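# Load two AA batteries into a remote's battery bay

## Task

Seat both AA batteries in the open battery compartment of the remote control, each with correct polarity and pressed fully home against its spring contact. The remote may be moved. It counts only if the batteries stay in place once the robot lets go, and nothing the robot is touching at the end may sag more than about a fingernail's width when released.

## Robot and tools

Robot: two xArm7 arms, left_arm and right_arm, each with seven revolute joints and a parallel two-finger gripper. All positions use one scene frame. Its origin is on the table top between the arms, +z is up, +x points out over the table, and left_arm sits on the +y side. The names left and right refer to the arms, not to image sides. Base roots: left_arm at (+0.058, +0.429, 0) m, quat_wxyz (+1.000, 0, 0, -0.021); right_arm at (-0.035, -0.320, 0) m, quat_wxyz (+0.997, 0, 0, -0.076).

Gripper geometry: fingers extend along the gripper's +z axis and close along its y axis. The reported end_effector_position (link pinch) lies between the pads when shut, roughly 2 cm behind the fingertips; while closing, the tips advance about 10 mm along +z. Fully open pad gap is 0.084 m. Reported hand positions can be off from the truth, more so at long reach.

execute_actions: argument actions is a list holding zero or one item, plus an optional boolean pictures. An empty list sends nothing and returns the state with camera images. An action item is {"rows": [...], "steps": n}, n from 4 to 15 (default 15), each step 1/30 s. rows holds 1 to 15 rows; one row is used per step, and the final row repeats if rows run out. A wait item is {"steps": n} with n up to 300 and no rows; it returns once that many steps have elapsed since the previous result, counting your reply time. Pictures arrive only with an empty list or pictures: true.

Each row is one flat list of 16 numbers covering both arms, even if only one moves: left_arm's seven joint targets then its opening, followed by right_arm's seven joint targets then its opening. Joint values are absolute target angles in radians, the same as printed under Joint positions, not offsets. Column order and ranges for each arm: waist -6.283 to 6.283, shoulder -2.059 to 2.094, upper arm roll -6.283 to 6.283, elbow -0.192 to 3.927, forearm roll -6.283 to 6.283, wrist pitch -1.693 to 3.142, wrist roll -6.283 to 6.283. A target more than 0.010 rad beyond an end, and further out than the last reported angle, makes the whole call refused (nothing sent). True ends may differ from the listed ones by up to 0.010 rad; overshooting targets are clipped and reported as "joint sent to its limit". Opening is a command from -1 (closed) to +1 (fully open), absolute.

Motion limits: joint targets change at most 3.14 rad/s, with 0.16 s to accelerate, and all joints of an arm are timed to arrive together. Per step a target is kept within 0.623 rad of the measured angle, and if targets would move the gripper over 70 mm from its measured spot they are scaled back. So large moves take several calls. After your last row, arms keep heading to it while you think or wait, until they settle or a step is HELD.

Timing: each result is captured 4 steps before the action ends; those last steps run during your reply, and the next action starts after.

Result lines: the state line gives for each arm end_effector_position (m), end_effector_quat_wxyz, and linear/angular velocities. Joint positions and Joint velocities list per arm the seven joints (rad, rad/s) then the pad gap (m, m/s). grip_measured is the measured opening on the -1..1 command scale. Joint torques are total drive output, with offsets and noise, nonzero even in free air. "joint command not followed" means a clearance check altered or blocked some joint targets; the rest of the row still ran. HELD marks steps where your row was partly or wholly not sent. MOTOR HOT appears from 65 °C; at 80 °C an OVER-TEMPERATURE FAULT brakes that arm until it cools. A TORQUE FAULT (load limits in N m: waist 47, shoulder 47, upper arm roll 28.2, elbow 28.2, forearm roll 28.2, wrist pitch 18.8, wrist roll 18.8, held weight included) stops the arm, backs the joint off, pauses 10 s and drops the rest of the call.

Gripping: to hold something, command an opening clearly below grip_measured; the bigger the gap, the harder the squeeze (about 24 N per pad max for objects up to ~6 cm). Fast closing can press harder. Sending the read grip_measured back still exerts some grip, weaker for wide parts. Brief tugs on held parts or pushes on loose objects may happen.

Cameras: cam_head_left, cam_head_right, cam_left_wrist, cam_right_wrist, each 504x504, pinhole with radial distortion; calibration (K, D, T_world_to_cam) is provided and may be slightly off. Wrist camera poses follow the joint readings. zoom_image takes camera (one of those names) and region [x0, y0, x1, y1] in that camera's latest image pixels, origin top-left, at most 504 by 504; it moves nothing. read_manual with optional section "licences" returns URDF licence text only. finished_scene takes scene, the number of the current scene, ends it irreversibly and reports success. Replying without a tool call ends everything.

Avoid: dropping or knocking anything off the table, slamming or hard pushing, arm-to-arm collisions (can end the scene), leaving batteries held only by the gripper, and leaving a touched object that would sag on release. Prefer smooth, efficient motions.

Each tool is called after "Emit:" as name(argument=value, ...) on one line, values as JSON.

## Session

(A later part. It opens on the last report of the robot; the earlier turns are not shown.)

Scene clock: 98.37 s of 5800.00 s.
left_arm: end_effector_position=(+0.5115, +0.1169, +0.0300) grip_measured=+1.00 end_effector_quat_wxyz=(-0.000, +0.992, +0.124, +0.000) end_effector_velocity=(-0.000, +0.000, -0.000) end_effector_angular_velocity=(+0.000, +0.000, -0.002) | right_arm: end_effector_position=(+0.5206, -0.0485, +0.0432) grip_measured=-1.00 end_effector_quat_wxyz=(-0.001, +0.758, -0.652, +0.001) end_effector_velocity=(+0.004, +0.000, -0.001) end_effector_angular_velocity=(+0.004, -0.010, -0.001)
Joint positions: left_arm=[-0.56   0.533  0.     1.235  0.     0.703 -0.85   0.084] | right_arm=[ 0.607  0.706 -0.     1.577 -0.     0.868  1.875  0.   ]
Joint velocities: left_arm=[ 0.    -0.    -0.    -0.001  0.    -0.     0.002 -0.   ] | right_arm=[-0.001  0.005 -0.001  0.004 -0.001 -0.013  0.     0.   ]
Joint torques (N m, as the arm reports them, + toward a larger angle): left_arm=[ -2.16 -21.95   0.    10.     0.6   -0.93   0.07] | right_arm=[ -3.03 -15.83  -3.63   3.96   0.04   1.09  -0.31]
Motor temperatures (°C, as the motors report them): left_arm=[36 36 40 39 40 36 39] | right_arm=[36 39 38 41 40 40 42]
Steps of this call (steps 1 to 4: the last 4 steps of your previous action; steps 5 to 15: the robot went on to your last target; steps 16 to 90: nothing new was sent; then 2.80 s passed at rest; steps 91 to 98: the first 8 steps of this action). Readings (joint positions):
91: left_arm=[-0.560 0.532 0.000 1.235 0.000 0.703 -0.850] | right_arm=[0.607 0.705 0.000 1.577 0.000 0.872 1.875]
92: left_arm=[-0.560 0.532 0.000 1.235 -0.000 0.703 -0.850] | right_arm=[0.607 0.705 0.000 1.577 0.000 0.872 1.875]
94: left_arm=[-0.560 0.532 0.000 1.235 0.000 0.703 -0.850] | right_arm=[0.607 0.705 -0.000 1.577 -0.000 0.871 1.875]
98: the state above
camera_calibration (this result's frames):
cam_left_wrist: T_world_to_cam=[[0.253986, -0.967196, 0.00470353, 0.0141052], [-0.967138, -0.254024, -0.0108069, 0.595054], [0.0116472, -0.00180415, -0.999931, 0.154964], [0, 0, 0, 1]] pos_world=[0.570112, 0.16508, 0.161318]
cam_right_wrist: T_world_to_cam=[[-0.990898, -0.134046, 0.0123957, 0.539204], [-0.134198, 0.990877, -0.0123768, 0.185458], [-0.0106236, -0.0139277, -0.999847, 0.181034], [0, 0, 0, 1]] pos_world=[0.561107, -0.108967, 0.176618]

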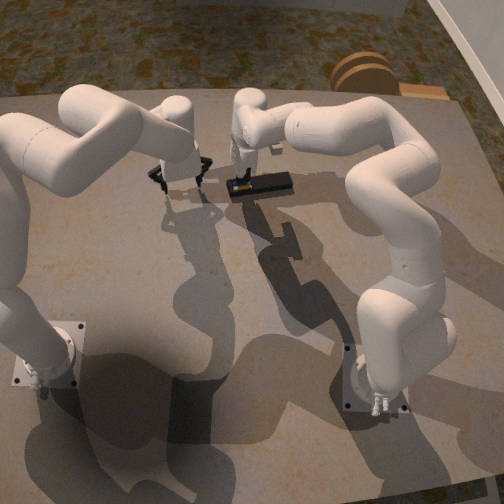

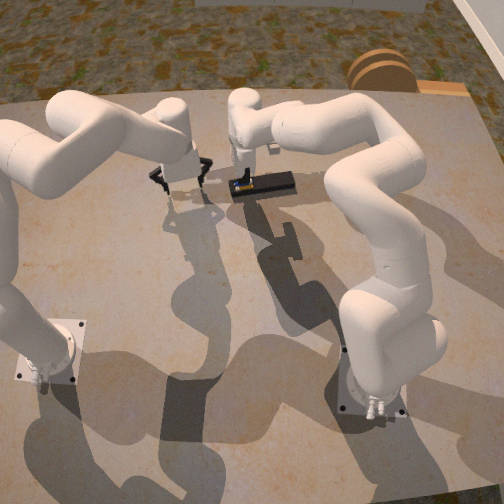

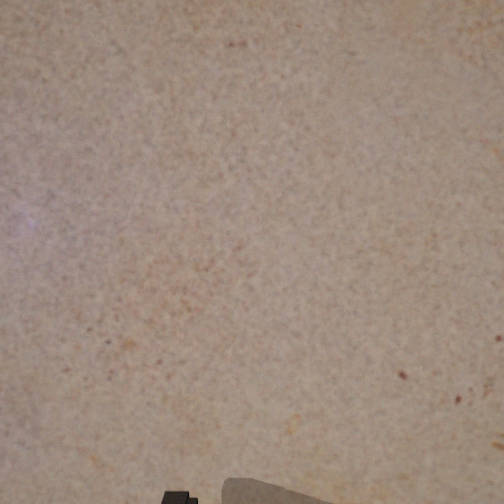

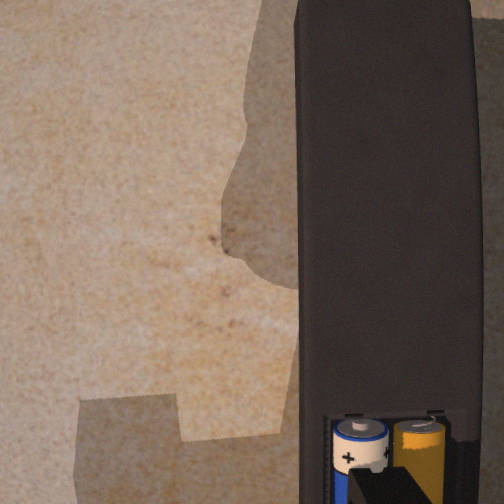

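Emit:
execute_actions(actions=[{"rows":[[-0.56,0.5325,0,1.2353,0,0.7028,-0.85,1,0.6071,0.704,0,1.577,0,0.873,1.8751,-1],[-0.56,0.5325,0,1.2353,0,0.7028,-0.85,1,0.6071,0.701,0,1.578,0,0.877,1.8751,-1],[-0.56,0.5325,0,1.2353,0,0.7028,-0.85,1,0.6071,0.6952,0,1.5798,0,0.8846,1.8751,-1],[-0.56,0.5325,0,1.2353,0,0.7028,-0.85,1,0.6071,0.6872,0,1.5823,0,0.8951,1.8751,-1],[-0.56,0.5325,0,1.2353,0,0.7028,-0.85,1,0.6071,0.6632,0,1.5898,0,0.9266,1.8751,-1]],"steps":15}], pictures=true)

Scene clock: 98.90 s of 5800.00 s.
left_arm: end_effector_position=(+0.5115, +0.1169, +0.0300) grip_measured=+1.00 end_effector_quat_wxyz=(-0.000, +0.992, +0.124, +0.000) end_effector_velocity=(-0.000, +0.000, +0.000) end_effector_angular_velocity=(+0.001, +0.000, -0.000) | right_arm: end_effector_position=(+0.5201, -0.0507, +0.0690) grip_measured=-1.00 end_effector_quat_wxyz=(+0.002, +0.757, -0.653, +0.000) end_effector_velocity=(-0.007, +0.016, +0.004) end_effector_angular_velocity=(+0.014, +0.003, +0.022)
Joint positions: left_arm=[-0.56   0.533 -0.     1.235 -0.     0.703 -0.85   0.084] | right_arm=[ 0.606  0.665 -0.002  1.589 -0.     0.927  1.875  0.   ]
Joint velocities: left_arm=[-0.    -0.     0.    -0.001  0.001  0.    -0.     0.   ] | right_arm=[ 0.009 -0.005  0.018  0.003  0.003  0.005 -0.     0.   ]
Joint torques (N m, as the arm reports them, + toward a larger angle): left_arm=[ -2.   -21.73   0.07  10.     0.58  -0.88   0.09] | right_arm=[  0.7  -24.81  -0.25   9.96   0.37  -1.36  -0.31]
Motor temperatures (°C, as the motors report them): left_arm=[36 36 40 39 40 36 39] | right_arm=[36 39 38 41 40 40 42]
Steps of this call (steps 1 to 4: the last 4 steps of your previous action; step 5: the robot went on to your last target; steps 6 to 16: the first 11 steps of this action). Readings (joint positions):
6: left_arm=[-0.560 0.532 0.000 1.235 0.000 0.703 -0.850] | right_arm=[0.607 0.707 -0.000 1.577 -0.000 0.868 1.875]
7: left_arm=[-0.560 0.532 -0.000 1.235 -0.000 0.703 -0.850] | right_arm=[0.607 0.706 -0.000 1.577 -0.000 0.870 1.875]
9: left_arm=[-0.560 0.532 0.000 1.235 0.000 0.703 -0.850] | right_arm=[0.607 0.702 0.000 1.576 0.000 0.880 1.875]
13: left_arm=[-0.560 0.532 0.000 1.235 0.000 0.703 -0.850] | right_arm=[0.606 0.674 -0.002 1.580 -0.000 0.925 1.875]
16: the state above
camera_calibration (this result's frames):
cam_left_wrist: T_world_to_cam=[[0.253986, -0.967196, 0.00470367, 0.0141051], [-0.967138, -0.254024, -0.0108069, 0.595054], [0.0116472, -0.0018043, -0.999931, 0.154964], [0, 0, 0, 1]] pos_world=[0.570112, 0.16508, 0.161318]
cam_right_wrist: T_world_to_cam=[[-0.991135, -0.131695, 0.0175645, 0.537959], [-0.131967, 0.991136, -0.0153082, 0.186933], [-0.0153928, -0.0174905, -0.999729, 0.209152], [0, 0, 0, 1]] pos_world=[0.561078, -0.110772, 0.202508]

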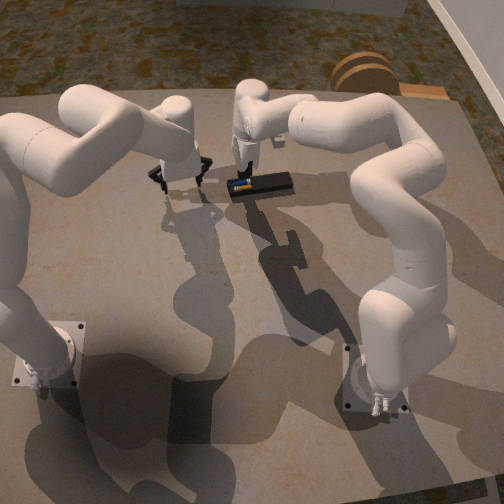

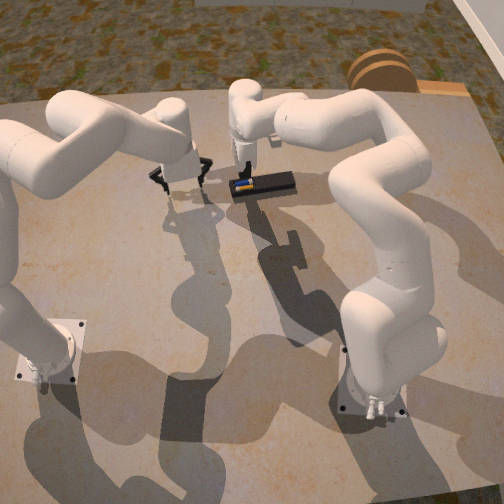

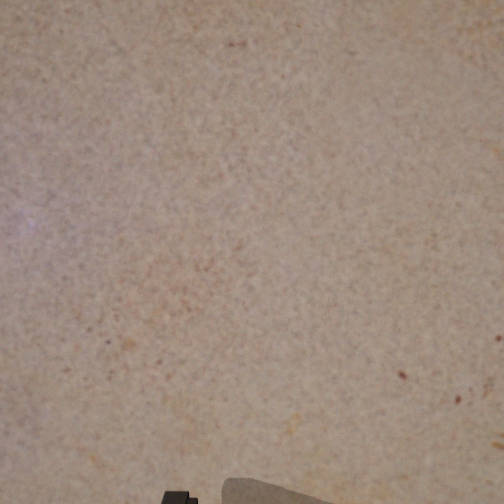

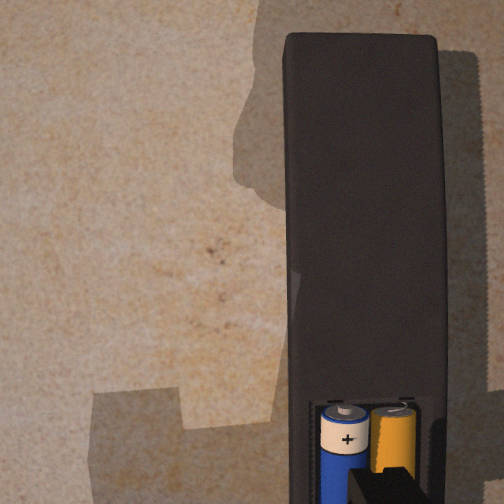

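Emit:
zoom_image(camera="cam_right_wrist", region=[290,380,450,504])

Emit:
zoom_image(camera="cam_head_right", region=[220,160,280,205])

Region (290, 380, 450, 504) of cam_right_wrist's 504x504 image, scaled by 3.150, with more detail than that image has; it fills the top 391 rows of this view, and the rest is white.

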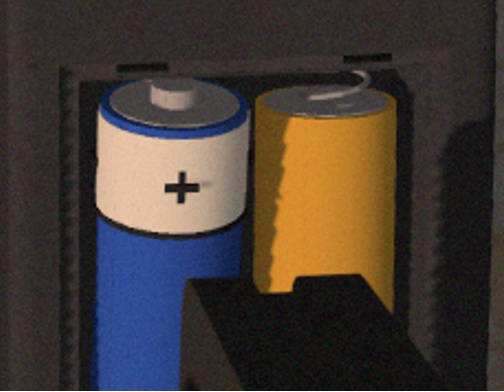

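Region (220, 160, 280, 205) of cam_head_right's 504x504 image, scaled by 8.400, with more detail than that image has; it fills the top 378 rows of this view, and the rest is white.

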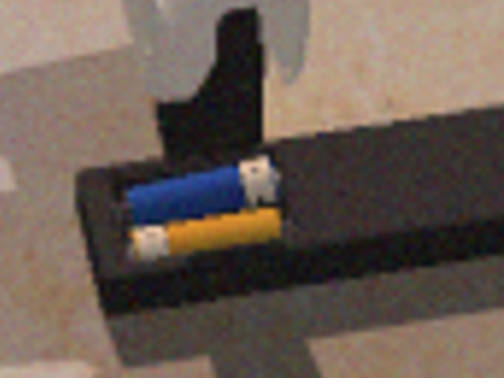

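Emit:
execute_actions(actions=[{"rows":[[-0.45,0.5325,0,1.2353,0,0.7028,-0.85,1,0.6071,0.63,0,1.60,0,0.97,1.8751,-1],[-0.45,0.5325,0,1.2353,0,0.7028,-0.85,1,0.6071,0.63,0,1.60,0,0.97,1.8751,-1],[-0.45,0.5325,0,1.2353,0,0.7028,-0.85,1,0.6071,0.63,0,1.60,0,0.97,1.8751,-1],[-0.45,0.5325,0,1.2353,0,0.7028,-0.85,1,0.645,0.655,0,1.655,0,1.0,1.91,-1],[-0.45,0.5325,0,1.2353,0,0.7028,-0.85,1,0.682,0.6825,0,1.713,0,1.0305,1.95,-1]],"steps":15}])

Emit:
execute_actions(actions=[{"steps":6}], pictures=true)

Scene clock: 99.93 s of 5800.00 s.
left_arm: end_effector_position=(+0.5429, +0.1688, +0.0299) grip_measured=+1.00 end_effector_quat_wxyz=(-0.000, +0.984, +0.178, -0.000) end_effector_velocity=(-0.074, -0.140, +0.001) end_effector_angular_velocity=(-0.076, +0.036, -0.252) | right_arm: end_effector_position=(+0.5065, +0.0112, +0.0997) grip_measured=-1.00 end_effector_quat_wxyz=(-0.001, +0.764, -0.645, -0.004) end_effector_velocity=(-0.013, -0.012, -0.026) end_effector_angular_velocity=(-0.054, +0.056, -0.029)
Joint positions: left_arm=[-0.449  0.533 -0.     1.235 -0.     0.703 -0.85   0.084] | right_arm=[0.69  0.683 0.012 1.712 0.001 1.029 1.949 0.   ]
Joint velocities: left_arm=[-0.109 -0.001 -0.166  0.002  0.001 -0.     0.     0.   ] | right_arm=[ 0.018  0.031 -0.025 -0.009 -0.001  0.036  0.029  0.   ]
Joint torques (N m, as the arm reports them, + toward a larger angle): left_arm=[  4.74 -21.96   4.     9.99   0.68  -0.94   0.22] | right_arm=[-18.37 -29.55 -11.77  11.9   -0.06  -1.92  -0.12]
Motor temperatures (°C, as the motors report them): left_arm=[36 36 40 39 40 36 39] | right_arm=[36 39 38 41 40 40 42]
Steps of this call (steps 1 to 4: the last 4 steps of your previous action; steps 5 to 15: the robot went on to your last target; steps 16 to 20: nothing new was sent; steps 21 to 31: the first 11 steps of this action). Readings (joint positions):
21: left_arm=[-0.560 0.533 -0.000 1.235 0.000 0.703 -0.850] | right_arm=[0.607 0.663 -0.000 1.590 -0.000 0.927 1.875]
22: left_arm=[-0.553 0.532 -0.003 1.235 0.000 0.703 -0.850] | right_arm=[0.607 0.659 0.000 1.590 0.000 0.937 1.875]
24: left_arm=[-0.503 0.532 -0.014 1.235 0.000 0.703 -0.850] | right_arm=[0.607 0.639 -0.000 1.596 -0.000 0.964 1.876]
28: left_arm=[-0.440 0.533 0.017 1.235 -0.000 0.703 -0.850] | right_arm=[0.664 0.671 -0.005 1.696 -0.000 1.018 1.936]
31: the state above

Scene clock: 100.13 s of 5800.00 s.
left_arm: end_effector_position=(+0.5426, +0.1678, +0.0301) grip_measured=+1.00 end_effector_quat_wxyz=(+0.000, +0.984, +0.177, -0.000) end_effector_velocity=(+0.019, +0.035, -0.000) end_effector_angular_velocity=(+0.018, -0.009, +0.065) | right_arm: end_effector_position=(+0.5148, -0.0032, +0.0997) grip_measured=-1.00 end_effector_quat_wxyz=(+0.001, +0.756, -0.654, +0.001) end_effector_velocity=(-0.005, +0.017, +0.007) end_effector_angular_velocity=(+0.020, -0.007, +0.022)
Joint positions: left_arm=[-0.451  0.532 -0.001  1.235  0.     0.703 -0.85   0.084] | right_arm=[ 0.679  0.683 -0.004  1.712 -0.     1.031  1.95   0.   ]
Joint velocities: left_arm=[ 0.027  0.001  0.042  0.001 -0.002  0.    -0.001  0.   ] | right_arm=[ 0.007 -0.006  0.021  0.009  0.001 -0.002  0.     0.   ]
Joint torques (N m, as the arm reports them, + toward a larger angle): left_arm=[ -3.61 -21.95  -1.11   9.96   0.7   -0.94   0.11] | right_arm=[  4.04 -28.16   1.06  11.53   0.51  -1.65  -0.4 ]
Motor temperatures (°C, as the motors report them): left_arm=[36 36 40 39 40 36 39] | right_arm=[36 39 38 41 40 40 42]
Kept back: nothing.
Steps of this call (steps 1 to 4: the last 4 steps of your previous action; steps 5 to 6: the robot went on to your last target). Readings (joint positions):
1: left_arm=[-0.452 0.533 -0.005 1.235 0.000 0.703 -0.850] | right_arm=[0.689 0.683 0.009 1.712 0.000 1.030 1.949]
2: left_arm=[-0.454 0.532 -0.006 1.235 0.000 0.703 -0.850] | right_arm=[0.686 0.684 0.005 1.711 0.000 1.030 1.950]
4: left_arm=[-0.453 0.532 -0.004 1.235 0.000 0.703 -0.850] | right_arm=[0.680 0.683 -0.003 1.712 -0.000 1.031 1.950]
6: the state above
camera_calibration (this result's frames):
cam_left_wrist: T_world_to_cam=[[0.357234, -0.934002, 0.00489633, -0.00612158], [-0.933943, -0.357267, -0.0105599, 0.637311], [0.0116122, -0.000800548, -0.999932, 0.154552], [0, 0, 0, 1]] pos_world=[0.595604, 0.222096, 0.161302]
cam_right_wrist: T_world_to_cam=[[-0.991641, -0.128192, 0.0146843, 0.53903], [-0.128421, 0.991593, -0.0158722, 0.137856], [-0.0125262, -0.0176253, -0.999766, 0.239137], [0, 0, 0, 1]] pos_world=[0.555223, -0.0633826, 0.233354]

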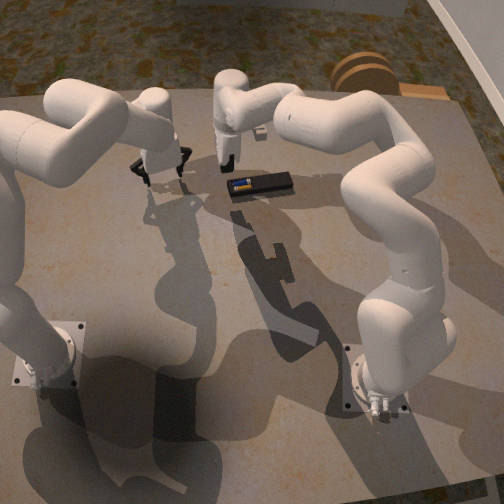

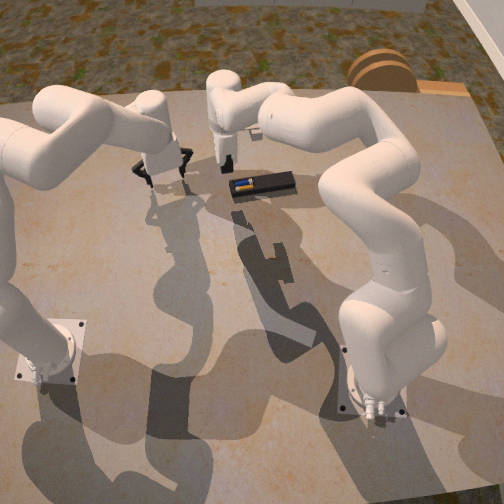

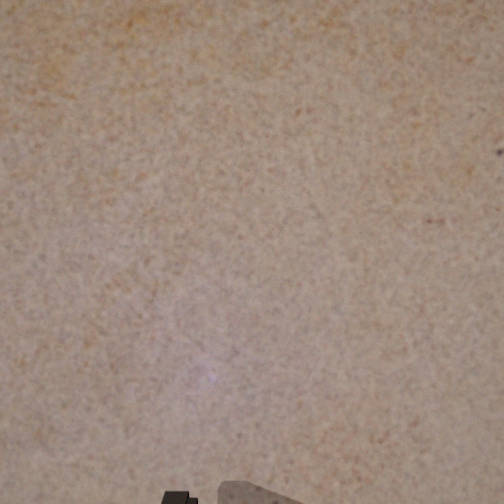

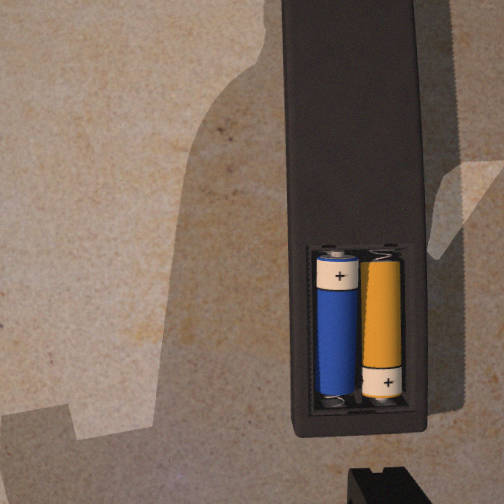

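Emit:
zoom_image(camera="cam_right_wrist", region=[270,230,450,430])

Region (270, 230, 450, 430) of cam_right_wrist's 504x504 image, scaled by 2.520, with more detail than that image has; it fills the left 454 columns of this view, and the rest is white.

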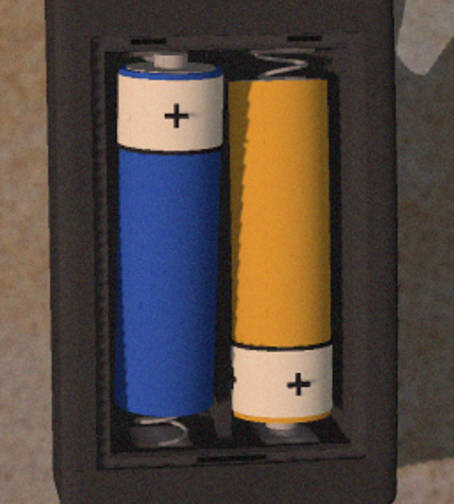

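Emit:
execute_actions(actions=[{"rows":[[-0.45,0.5325,0,1.2353,0,0.7028,-0.85,1,0.66,0.67,0,1.66,0,0.99,1.93,-1],[-0.45,0.5325,0,1.2353,0,0.7028,-0.85,1,0.64,0.655,0,1.61,0,0.955,1.91,-1],[-0.45,0.5325,0,1.2353,0,0.7028,-0.85,1,0.625,0.65,0,1.575,0,0.925,1.893,-1],[-0.45,0.5325,0,1.2353,0,0.7028,-0.85,1,0.6106,0.6494,0,1.5504,0,0.901,1.8786,-1],[-0.45,0.5325,0,1.2353,0,0.7028,-0.85,1,0.6106,0.6494,0,1.5504,0,0.901,1.8786,-1],[-0.45,0.5325,0,1.2353,0,0.7028,-0.85,1,0.6106,0.6494,0,1.5504,0,0.901,1.8786,-1],[-0.45,0.5325,0,1.2353,0,0.7028,-0.85,1,0.6106,0.6494,0,1.5504,0,0.901,1.8786,-1],[-0.45,0.5325,0,1.2353,0,0.7028,-0.85,1,0.6106,0.654,0,1.549,0,0.895,1.8786,-1],[-0.45,0.5325,0,1.2353,0,0.7028,-0.85,1,0.6106,0.6574,0,1.5479,0,0.8904,1.8786,-1],[-0.45,0.5325,0,1.2353,0,0.7028,-0.85,1,0.6106,0.661,0,1.547,0,0.886,1.8786,-1],[-0.45,0.5325,0,1.2353,0,0.7028,-0.85,1,0.6106,0.665,0,1.5455,0,0.8805,1.8786,-1],[-0.45,0.5325,0,1.2353,0,0.7028,-0.85,1,0.6106,0.6686,0,1.5444,0,0.8757,1.8786,-1]],"steps":15}])

Emit:
execute_actions(actions=[{"steps":8}], pictures=true)

Scene clock: 101.53 s of 5800.00 s.
left_arm: end_effector_position=(+0.5430, +0.1686, +0.0300) grip_measured=+1.00 end_effector_quat_wxyz=(-0.000, +0.984, +0.178, +0.000) end_effector_velocity=(-0.000, +0.000, -0.000) end_effector_angular_velocity=(+0.001, -0.000, -0.002) | right_arm: end_effector_position=(+0.5146, -0.0527, +0.0596) grip_measured=-1.00 end_effector_quat_wxyz=(+0.001, +0.756, -0.654, +0.001) end_effector_velocity=(-0.022, +0.128, -0.019) end_effector_angular_velocity=(+0.120, -0.072, +0.180)
Joint positions: left_arm=[-0.45   0.532 -0.     1.235  0.     0.703 -0.85   0.084] | right_arm=[ 0.608  0.659 -0.003  1.548 -0.     0.89   1.879  0.   ]
Joint velocities: left_arm=[ 0.     0.     0.    -0.     0.002 -0.     0.     0.   ] | right_arm=[ 0.083  0.065  0.12   0.024  0.004 -0.159 -0.005  0.   ]
Joint torques (N m, as the arm reports them, + toward a larger angle): left_arm=[ -1.83 -22.01   0.04  10.07   0.63  -0.99   0.29] | right_arm=[ -0.4  -25.31  -1.16   9.88   0.38  -1.28  -0.38]
Motor temperatures (°C, as the motors report them): left_arm=[36 36 40 39 40 36 39] | right_arm=[36 39 38 41 40 40 42]
Steps of this call (steps 1 to 30: the robot went on to your last target; step 31: nothing new was sent; steps 32 to 42: the first 11 steps of this action). Readings (joint positions):
32: left_arm=[-0.450 0.532 -0.000 1.235 -0.000 0.703 -0.850] | right_arm=[0.682 0.682 0.000 1.712 -0.000 1.030 1.950]
33: left_arm=[-0.450 0.532 -0.000 1.235 0.000 0.703 -0.850] | right_arm=[0.679 0.680 0.001 1.705 0.000 1.022 1.946]
35: left_arm=[-0.450 0.532 -0.000 1.235 -0.000 0.703 -0.850] | right_arm=[0.658 0.663 0.006 1.648 0.000 0.976 1.922]
39: left_arm=[-0.450 0.532 0.000 1.235 0.000 0.703 -0.850] | right_arm=[0.606 0.654 -0.009 1.548 -0.000 0.907 1.881]
42: the state above

Scene clock: 101.80 s of 5800.00 s.
left_arm: end_effector_position=(+0.5430, +0.1686, +0.0300) grip_measured=+1.00 end_effector_quat_wxyz=(-0.000, +0.984, +0.178, +0.000) end_effector_velocity=(+0.000, +0.000, +0.000) end_effector_angular_velocity=(-0.001, +0.000, +0.002) | right_arm: end_effector_position=(+0.5133, -0.0495, +0.0533) grip_measured=-1.00 end_effector_quat_wxyz=(-0.000, +0.758, -0.652, +0.000) end_effector_velocity=(+0.013, -0.010, +0.011) end_effector_angular_velocity=(+0.003, -0.026, -0.021)
Joint positions: left_arm=[-0.45   0.532 -0.     1.235  0.     0.703 -0.85   0.084] | right_arm=[ 0.611  0.669 -0.     1.545 -0.     0.876  1.879  0.   ]
Joint velocities: left_arm=[ 0.001  0.    -0.     0.    -0.002 -0.     0.     0.   ] | right_arm=[-0.011 -0.011 -0.013  0.01  -0.001 -0.004  0.001  0.   ]
Joint torques (N m, as the arm reports them, + toward a larger angle): left_arm=[ -1.5  -21.74   0.03  10.06   0.61  -0.82   0.1 ] | right_arm=[  2.14 -26.85   0.03  10.91   0.37  -1.61  -0.37]
Motor temperatures (°C, as the motors report them): left_arm=[36 36 40 39 40 36 39] | right_arm=[36 39 38 41 40 40 42]
Kept back: nothing.
Steps of this call (steps 1 to 4: the last 4 steps of your previous action; steps 5 to 8: the robot went on to your last target). Readings (joint positions):
1: left_arm=[-0.450 0.532 -0.000 1.235 0.000 0.703 -0.850] | right_arm=[0.610 0.661 0.001 1.548 0.000 0.885 1.879]
2: left_arm=[-0.450 0.533 -0.000 1.235 -0.000 0.703 -0.850] | right_arm=[0.612 0.664 0.003 1.548 0.000 0.880 1.879]
4: left_arm=[-0.450 0.532 -0.000 1.235 -0.000 0.703 -0.850] | right_arm=[0.613 0.669 0.004 1.545 0.000 0.877 1.879]
8: the state above
camera_calibration (this result's frames):
cam_left_wrist: T_world_to_cam=[[0.358628, -0.933469, 0.00470351, -0.00638715], [-0.933406, -0.358659, -0.0108069, 0.637946], [0.0117748, -0.000514631, -0.999931, 0.154404], [0, 0, 0, 1]] pos_world=[0.595936, 0.222922, 0.161318]
cam_right_wrist: T_world_to_cam=[[-0.990847, -0.134209, 0.014476, 0.531594], [-0.134398, 0.990842, -0.0130289, 0.185742], [-0.0125948, -0.0148552, -0.99981, 0.192055], [0, 0, 0, 1]] pos_world=[0.554111, -0.109843, 0.186743]

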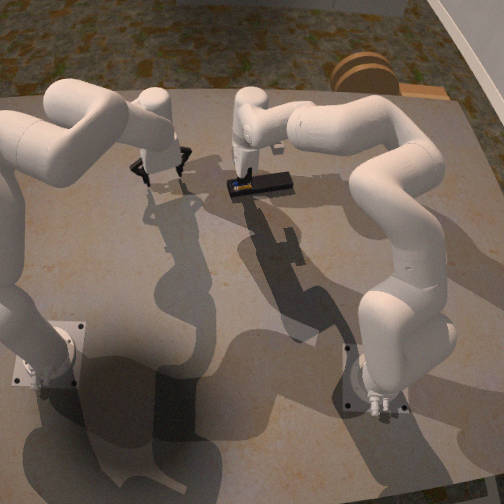

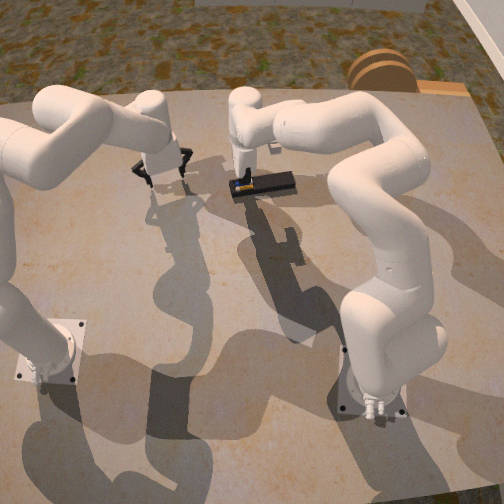

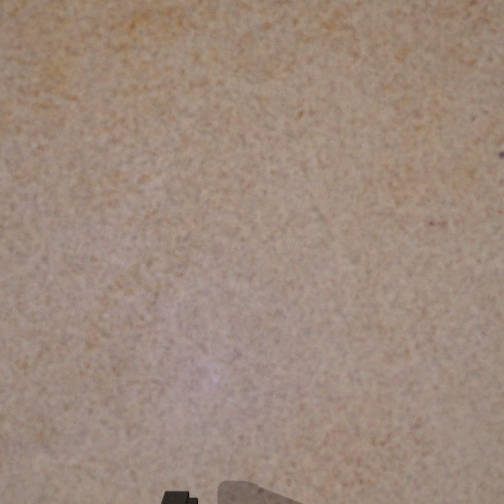

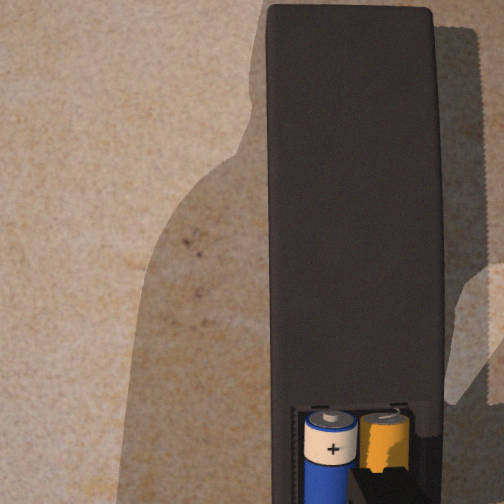

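Emit:
execute_actions(actions=[{"rows":[[-0.45,0.5325,0,1.2353,0,0.7028,-0.85,1,0.6106,0.6698,0,1.544,0,0.8741,1.8786,-1],[-0.45,0.5325,0,1.2353,0,0.7028,-0.85,1,0.6106,0.671,0,1.5436,0,0.8725,1.8786,-1],[-0.45,0.5325,0,1.2353,0,0.7028,-0.85,1,0.6106,0.6722,0,1.5432,0,0.8709,1.8786,-1],[-0.45,0.5325,0,1.2353,0,0.7028,-0.85,1,0.6106,0.6734,0,1.5429,0,0.8694,1.8786,-1],[-0.45,0.5325,0,1.2353,0,0.7028,-0.85,1,0.6106,0.6746,0,1.5425,0,0.8678,1.8786,-1],[-0.45,0.5325,0,1.2353,0,0.7028,-0.85,1,0.6106,0.6758,0,1.5421,0,0.8662,1.8786,-1],[-0.45,0.5325,0,1.2353,0,0.7028,-0.85,1,0.6106,0.677,0,1.5418,0,0.8647,1.8786,-1],[-0.45,0.5325,0,1.2353,0,0.7028,-0.85,1,0.6106,0.6782,0,1.5414,0,0.8631,1.8786,-1],[-0.45,0.5325,0,1.2353,0,0.7028,-0.85,1,0.6106,0.679,0,1.5411,0,0.862,1.8786,-1],[-0.45,0.5325,0,1.2353,0,0.7028,-0.85,1,0.6106,0.6798,0,1.5409,0,0.861,1.8786,-1]],"steps":15}], pictures=true)

Scene clock: 102.53 s of 5800.00 s.
left_arm: end_effector_position=(+0.5430, +0.1686, +0.0300) grip_measured=+1.00 end_effector_quat_wxyz=(-0.000, +0.984, +0.178, +0.000) end_effector_velocity=(+0.001, +0.001, +0.000) end_effector_angular_velocity=(+0.001, -0.001, +0.001) | right_arm: end_effector_position=(+0.5128, -0.0497, +0.0462) grip_measured=-1.00 end_effector_quat_wxyz=(+0.000, +0.758, -0.652, -0.000) end_effector_velocity=(-0.000, -0.001, -0.013) end_effector_angular_velocity=(-0.001, +0.001, +0.001)
Joint positions: left_arm=[-0.45   0.533  0.     1.235  0.     0.703 -0.85   0.084] | right_arm=[0.611 0.679 0.    1.541 0.    0.862 1.879 0.   ]
Joint velocities: left_arm=[ 0.001 -0.     0.     0.     0.001  0.     0.     0.   ] | right_arm=[-0.001  0.021 -0.    -0.006 -0.001 -0.025 -0.001  0.   ]
Joint torques (N m, as the arm reports them, + toward a larger angle): left_arm=[ -1.97 -21.72   0.06   9.92   0.66  -0.9    0.16] | right_arm=[  0.47 -28.77  -0.81  11.36   0.41  -1.81  -0.36]
Motor temperatures (°C, as the motors report them): left_arm=[36 36 40 39 40 36 39] | right_arm=[36 39 38 41 40 40 42]
Steps of this call (steps 1 to 11: the robot went on to your last target; steps 12 to 22: the first 11 steps of this action). Readings (joint positions):
12: left_arm=[-0.450 0.532 0.000 1.235 -0.000 0.703 -0.850] | right_arm=[0.611 0.669 -0.000 1.544 -0.000 0.876 1.879]
13: left_arm=[-0.450 0.532 -0.000 1.235 -0.000 0.703 -0.850] | right_arm=[0.611 0.669 -0.000 1.544 -0.000 0.875 1.879]
15: left_arm=[-0.450 0.532 -0.000 1.235 0.000 0.703 -0.850] | right_arm=[0.611 0.671 -0.000 1.544 0.000 0.872 1.879]
19: left_arm=[-0.450 0.532 -0.000 1.235 -0.000 0.703 -0.850] | right_arm=[0.611 0.676 0.000 1.542 0.000 0.866 1.879]
22: the state above
camera_calibration (this result's frames):
cam_left_wrist: T_world_to_cam=[[0.358628, -0.933469, 0.00470349, -0.0063871], [-0.933406, -0.358659, -0.0108069, 0.637946], [0.0117749, -0.000514605, -0.999931, 0.154404], [0, 0, 0, 1]] pos_world=[0.595936, 0.222922, 0.161318]
cam_right_wrist: T_world_to_cam=[[-0.99082, -0.134295, 0.0155073, 0.531101], [-0.134502, 0.990825, -0.0132172, 0.185822], [-0.01359, -0.0151817, -0.999792, 0.185464], [0, 0, 0, 1]] pos_world=[0.55374, -0.109977, 0.179646]

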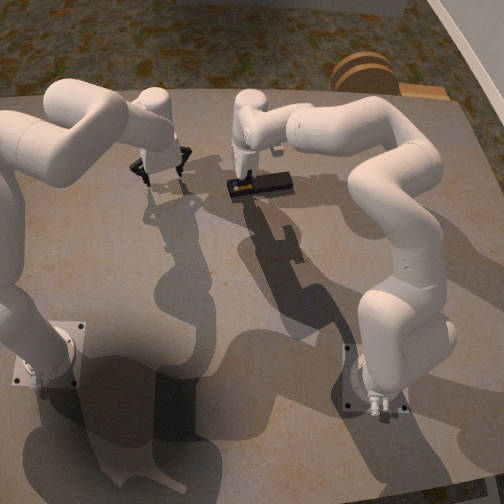

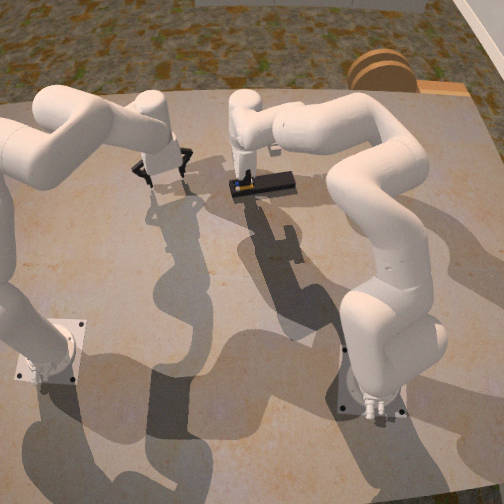

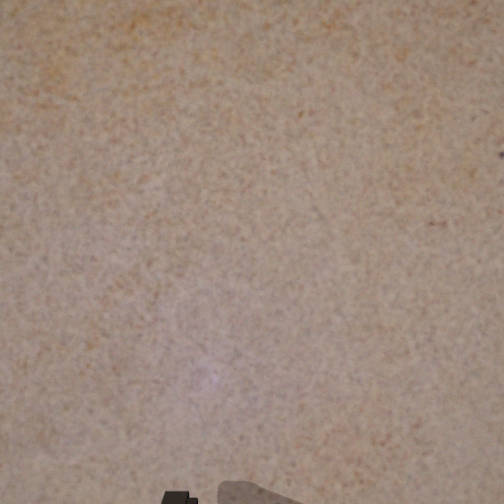

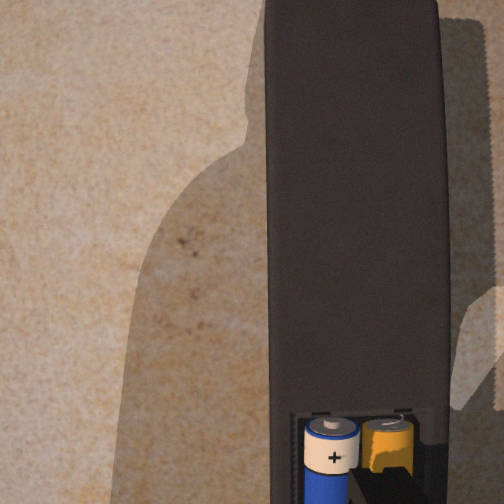

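Emit:
execute_actions(actions=[{"rows":[[-0.45,0.5325,0,1.2353,0,0.7028,-0.85,1,0.6106,0.6806,0,1.5407,0,0.86,1.8786,-1],[-0.45,0.5325,0,1.2353,0,0.7028,-0.85,1,0.6106,0.6814,0,1.5404,0,0.8589,1.8786,-1],[-0.45,0.5325,0,1.2353,0,0.7028,-0.85,1,0.6106,0.6822,0,1.5402,0,0.8579,1.8786,-1],[-0.45,0.5325,0,1.2353,0,0.7028,-0.85,1,0.6106,0.683,0,1.5399,0,0.8568,1.8786,-1],[-0.45,0.5325,0,1.2353,0,0.7028,-0.85,1,0.6106,0.683,0,1.5399,0,0.8568,1.8786,-1],[-0.45,0.5325,0,1.2353,0,0.7028,-0.85,1,0.6106,0.683,0,1.5399,0,0.8568,1.8786,-1],[-0.45,0.5325,0,1.2353,0,0.7028,-0.85,1,0.6103,0.6848,0,1.543,0,0.8581,1.8783,-1],[-0.45,0.5325,0,1.2353,0,0.7028,-0.85,1,0.61,0.6867,0,1.5462,0,0.8594,1.878,-1],[-0.45,0.5325,0,1.2353,0,0.7028,-0.85,1,0.6097,0.6885,0,1.5493,0,0.8607,1.8777,-1],[-0.45,0.5325,0,1.2353,0,0.7028,-0.85,1,0.6094,0.6904,0,1.5525,0,0.862,1.8774,-1],[-0.45,0.5325,0,1.2353,0,0.7028,-0.85,1,0.6091,0.6922,0,1.5556,0,0.8633,1.8771,-1]],"steps":15}], pictures=true)

Scene clock: 103.23 s of 5800.00 s.
left_arm: end_effector_position=(+0.5430, +0.1686, +0.0300) grip_measured=+1.00 end_effector_quat_wxyz=(-0.000, +0.984, +0.178, +0.000) end_effector_velocity=(-0.001, -0.000, -0.001) end_effector_angular_velocity=(+0.001, +0.001, -0.003) | right_arm: end_effector_position=(+0.5149, -0.0493, +0.0443) grip_measured=-1.00 end_effector_quat_wxyz=(-0.000, +0.758, -0.652, +0.000) end_effector_velocity=(+0.017, +0.002, -0.002) end_effector_angular_velocity=(-0.001, +0.001, -0.000)
Joint positions: left_arm=[-0.45   0.532 -0.     1.235 -0.     0.703 -0.85   0.084] | right_arm=[0.61  0.688 0.    1.55  0.    0.861 1.878 0.   ]
Joint velocities: left_arm=[-0.001  0.    -0.    -0.001  0.    -0.     0.001  0.   ] | right_arm=[-0.009  0.056  0.     0.091 -0.001  0.036 -0.009  0.   ]
Joint torques (N m, as the arm reports them, + toward a larger angle): left_arm=[ -2.22 -21.73   0.01   9.89   0.66  -0.8    0.13] | right_arm=[  0.29 -27.19  -0.9   10.29   0.34  -1.94  -0.42]
Motor temperatures (°C, as the motors report them): left_arm=[36 36 40 39 40 36 39] | right_arm=[36 39 38 41 40 40 42]
Steps of this call (steps 1 to 4: the last 4 steps of your previous action; steps 5 to 10: the robot went on to your last target; steps 11 to 21: the first 11 steps of this action). Readings (joint positions):
11: left_arm=[-0.450 0.532 -0.000 1.235 -0.000 0.703 -0.850] | right_arm=[0.611 0.680 -0.000 1.541 0.000 0.861 1.879]
12: left_arm=[-0.450 0.532 0.000 1.235 0.000 0.703 -0.850] | right_arm=[0.611 0.680 -0.000 1.541 0.000 0.860 1.879]
14: left_arm=[-0.450 0.532 0.000 1.235 -0.000 0.703 -0.850] | right_arm=[0.611 0.681 -0.000 1.541 0.000 0.859 1.879]
18: left_arm=[-0.450 0.532 -0.000 1.235 -0.000 0.703 -0.850] | right_arm=[0.611 0.684 0.000 1.542 -0.000 0.858 1.878]
21: the state above
camera_calibration (this result's frames):
cam_left_wrist: T_world_to_cam=[[0.358628, -0.933469, 0.00470367, -0.00638723], [-0.933406, -0.358659, -0.0108069, 0.637946], [0.0117749, -0.000514772, -0.999931, 0.154404], [0, 0, 0, 1]] pos_world=[0.595936, 0.222922, 0.161318]
cam_right_wrist: T_world_to_cam=[[-0.990824, -0.134372, 0.0145401, 0.533282], [-0.134561, 0.990822, -0.0128365, 0.185648], [-0.0126818, -0.0146752, -0.999812, 0.183076], [0, 0, 0, 1]] pos_world=[0.555691, -0.109599, 0.177671]

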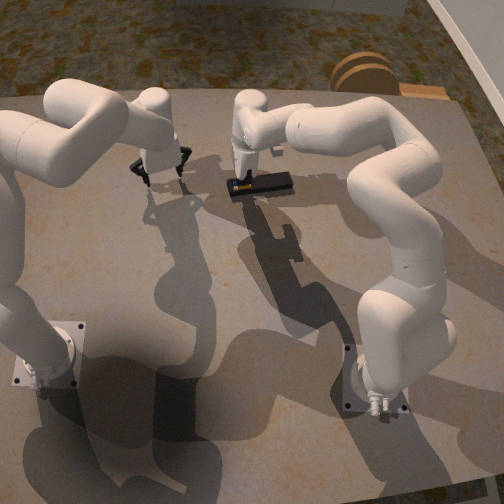

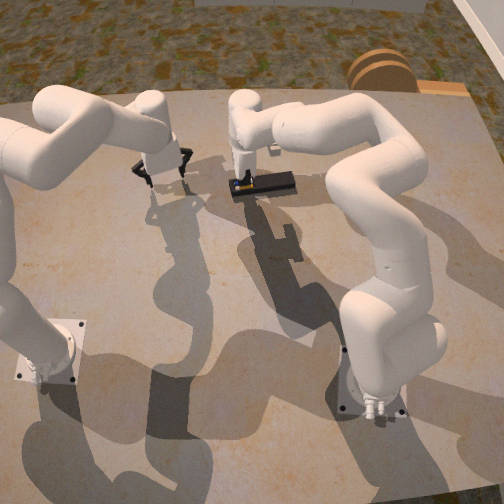

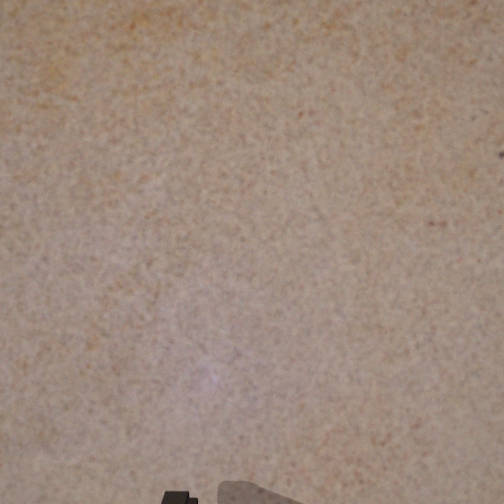

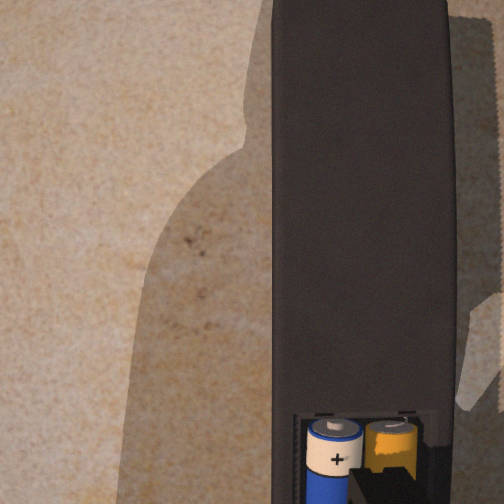

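Emit:
execute_actions(actions=[{"steps":5}], pictures=true)

Scene clock: 103.40 s of 5800.00 s.
left_arm: end_effector_position=(+0.5430, +0.1686, +0.0300) grip_measured=+1.00 end_effector_quat_wxyz=(-0.000, +0.984, +0.178, +0.000) end_effector_velocity=(+0.000, +0.000, -0.000) end_effector_angular_velocity=(-0.000, -0.000, -0.001) | right_arm: end_effector_position=(+0.5159, -0.0491, +0.0441) grip_measured=-1.00 end_effector_quat_wxyz=(-0.000, +0.758, -0.652, +0.000) end_effector_velocity=(-0.000, -0.001, -0.001) end_effector_angular_velocity=(-0.002, +0.002, +0.000)
Joint positions: left_arm=[-0.45   0.532 -0.     1.235 -0.     0.703 -0.85   0.084] | right_arm=[0.609 0.692 0.    1.556 0.    0.863 1.877 0.   ]
Joint velocities: left_arm=[ 0.001  0.    -0.     0.     0.     0.     0.001 -0.   ] | right_arm=[-0.     0.001 -0.    -0.    -0.001  0.001 -0.     0.   ]
Joint torques (N m, as the arm reports them, + toward a larger angle): left_arm=[ -1.93 -21.81   0.24   9.92   0.6   -1.01   0.02] | right_arm=[  0.12 -26.49  -0.96  10.86   0.4   -1.87  -0.37]
Motor temperatures (°C, as the motors report them): left_arm=[36 36 40 39 40 36 39] | right_arm=[36 39 38 41 40 40 42]
Kept back: nothing.
Steps of this call (steps 1 to 4: the last 4 steps of your previous action; step 5: the robot went on to your last target). Readings (joint positions):
1: left_arm=[-0.450 0.532 -0.000 1.235 -0.000 0.703 -0.850] | right_arm=[0.609 0.690 0.000 1.553 0.000 0.862 1.877]
2: left_arm=[-0.450 0.532 -0.000 1.235 0.000 0.703 -0.850] | right_arm=[0.609 0.691 0.000 1.555 0.000 0.863 1.877]
4: left_arm=[-0.450 0.532 0.000 1.235 -0.000 0.703 -0.850] | right_arm=[0.609 0.692 0.000 1.556 0.000 0.863 1.877]
5: the state above
camera_calibration (this result's frames):
cam_left_wrist: T_world_to_cam=[[0.358628, -0.933469, 0.00470373, -0.00638723], [-0.933406, -0.358659, -0.010807, 0.637946], [0.011775, -0.000514811, -0.999931, 0.154404], [0, 0, 0, 1]] pos_world=[0.595936, 0.222922, 0.161318]
cam_right_wrist: T_world_to_cam=[[-0.990827, -0.134347, 0.0146023, 0.534338], [-0.134536, 0.990825, -0.0128594, 0.185647], [-0.0127407, -0.014706, -0.999811, 0.182995], [0, 0, 0, 1]] pos_world=[0.556744, -0.109466, 0.177545]

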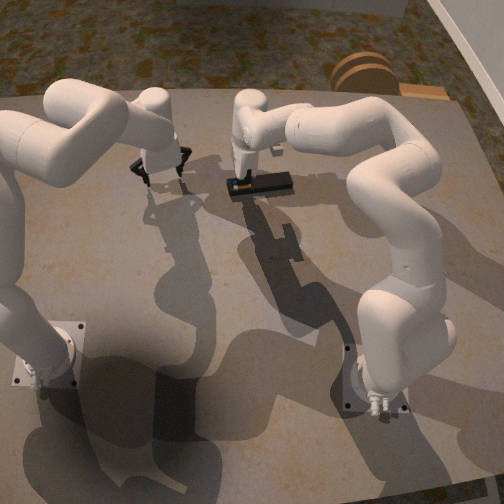

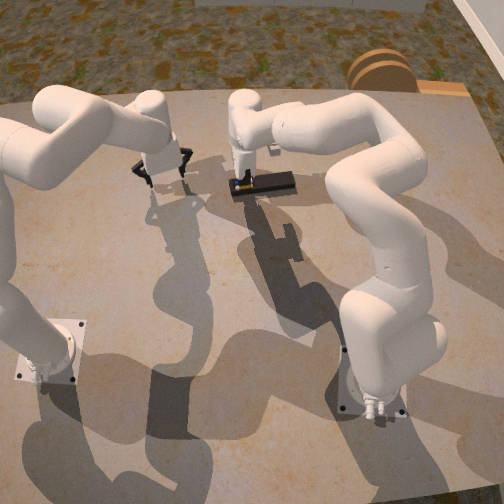

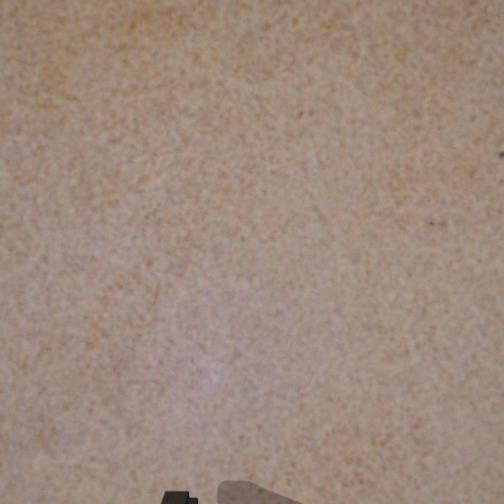

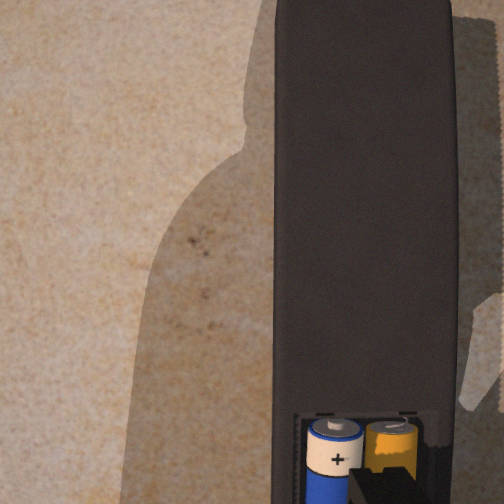

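Emit:
execute_actions(actions=[{"rows":[[-0.45,0.5325,0,1.2353,0,0.7028,-0.85,1,0.6088,0.6937,0,1.5582,0,0.8644,1.8768,-1],[-0.45,0.5325,0,1.2353,0,0.7028,-0.85,1,0.6086,0.6953,0,1.5608,0,0.8655,1.8766,-1],[-0.45,0.5325,0,1.2353,0,0.7028,-0.85,1,0.6083,0.6968,0,1.5635,0,0.8666,1.8763,-1],[-0.45,0.5325,0,1.2353,0,0.7028,-0.85,1,0.6081,0.6983,0,1.5661,0,0.8676,1.8761,-1],[-0.45,0.5325,0,1.2353,0,0.7028,-0.85,1,0.6078,0.6999,0,1.5687,0,0.8687,1.8758,-1],[-0.45,0.5325,0,1.2353,0,0.7028,-0.85,1,0.6076,0.7014,0,1.5713,0,0.8698,1.8756,-1]],"steps":12}], pictures=true)

Scene clock: 103.90 s of 5800.00 s.
left_arm: end_effector_position=(+0.5430, +0.1686, +0.0300) grip_measured=+1.00 end_effector_quat_wxyz=(-0.000, +0.984, +0.178, +0.000) end_effector_velocity=(+0.000, +0.000, -0.000) end_effector_angular_velocity=(-0.001, +0.000, +0.001) | right_arm: end_effector_position=(+0.5187, -0.0489, +0.0439) grip_measured=-1.00 end_effector_quat_wxyz=(-0.000, +0.758, -0.652, +0.000) end_effector_velocity=(+0.006, +0.000, +0.000) end_effector_angular_velocity=(+0.002, -0.001, -0.004)
Joint positions: left_arm=[-0.45   0.532 -0.     1.235 -0.     0.703 -0.85   0.084] | right_arm=[ 0.608  0.701 -0.     1.571  0.     0.869  1.876  0.   ]
Joint velocities: left_arm=[ 0.     0.001  0.     0.001 -0.001 -0.     0.    -0.   ] | right_arm=[-0.004  0.016 -0.001  0.028  0.002  0.01  -0.002  0.   ]
Joint torques (N m, as the arm reports them, + toward a larger angle): left_arm=[ -1.83 -21.75   0.01   9.97   0.77  -0.96   0.09] | right_arm=[  0.08 -27.23  -1.    10.29   0.38  -1.92  -0.33]
Motor temperatures (°C, as the motors report them): left_arm=[36 36 40 39 40 36 39] | right_arm=[36 39 38 41 40 40 42]
Steps of this call (steps 1 to 7: the robot went on to your last target; steps 8 to 15: the first 8 steps of this action). Readings (joint positions):
8: left_arm=[-0.450 0.533 -0.000 1.235 -0.000 0.703 -0.850] | right_arm=[0.609 0.692 0.000 1.556 0.000 0.863 1.877]
9: left_arm=[-0.450 0.533 0.000 1.235 0.000 0.703 -0.850] | right_arm=[0.609 0.693 0.000 1.557 0.000 0.864 1.877]
11: left_arm=[-0.450 0.532 -0.000 1.235 0.000 0.703 -0.850] | right_arm=[0.609 0.695 0.000 1.561 0.000 0.866 1.877]
15: the state above
camera_calibration (this result's frames):
cam_left_wrist: T_world_to_cam=[[0.358629, -0.933468, 0.00470361, -0.00638728], [-0.933406, -0.358659, -0.0108068, 0.637947], [0.0117748, -0.00051473, -0.999931, 0.154405], [0, 0, 0, 1]] pos_world=[0.595936, 0.222922, 0.161318]
cam_right_wrist: T_world_to_cam=[[-0.990844, -0.134213, 0.0146708, 0.537165], [-0.134405, 0.990842, -0.0129497, 0.185672], [-0.0127984, -0.0148029, -0.999809, 0.182852], [0, 0, 0, 1]] pos_world=[0.559543, -0.109171, 0.177341]

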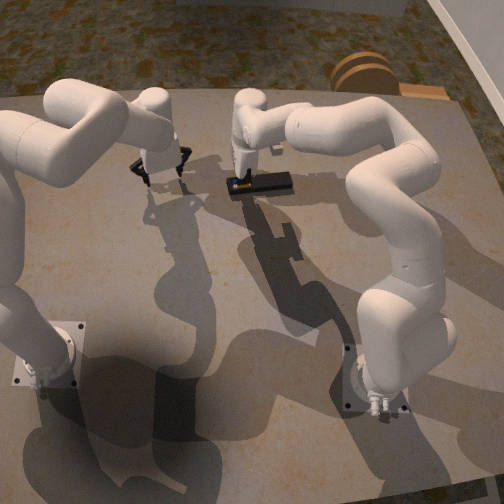

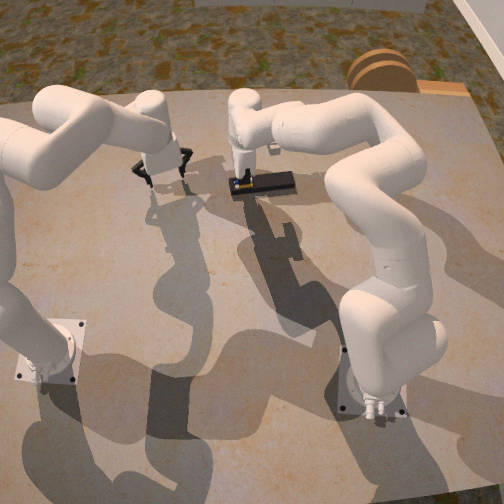

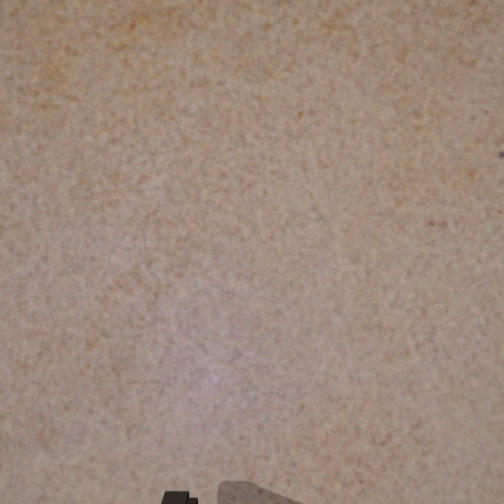

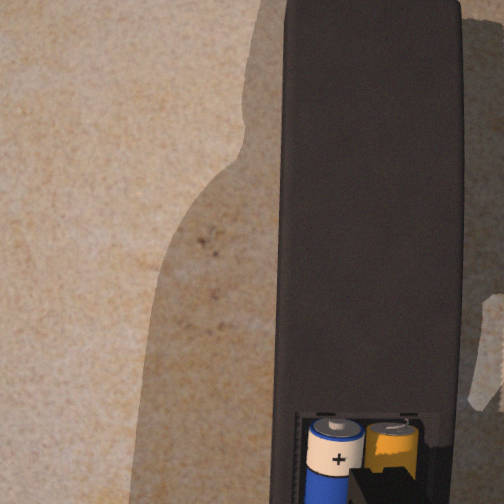

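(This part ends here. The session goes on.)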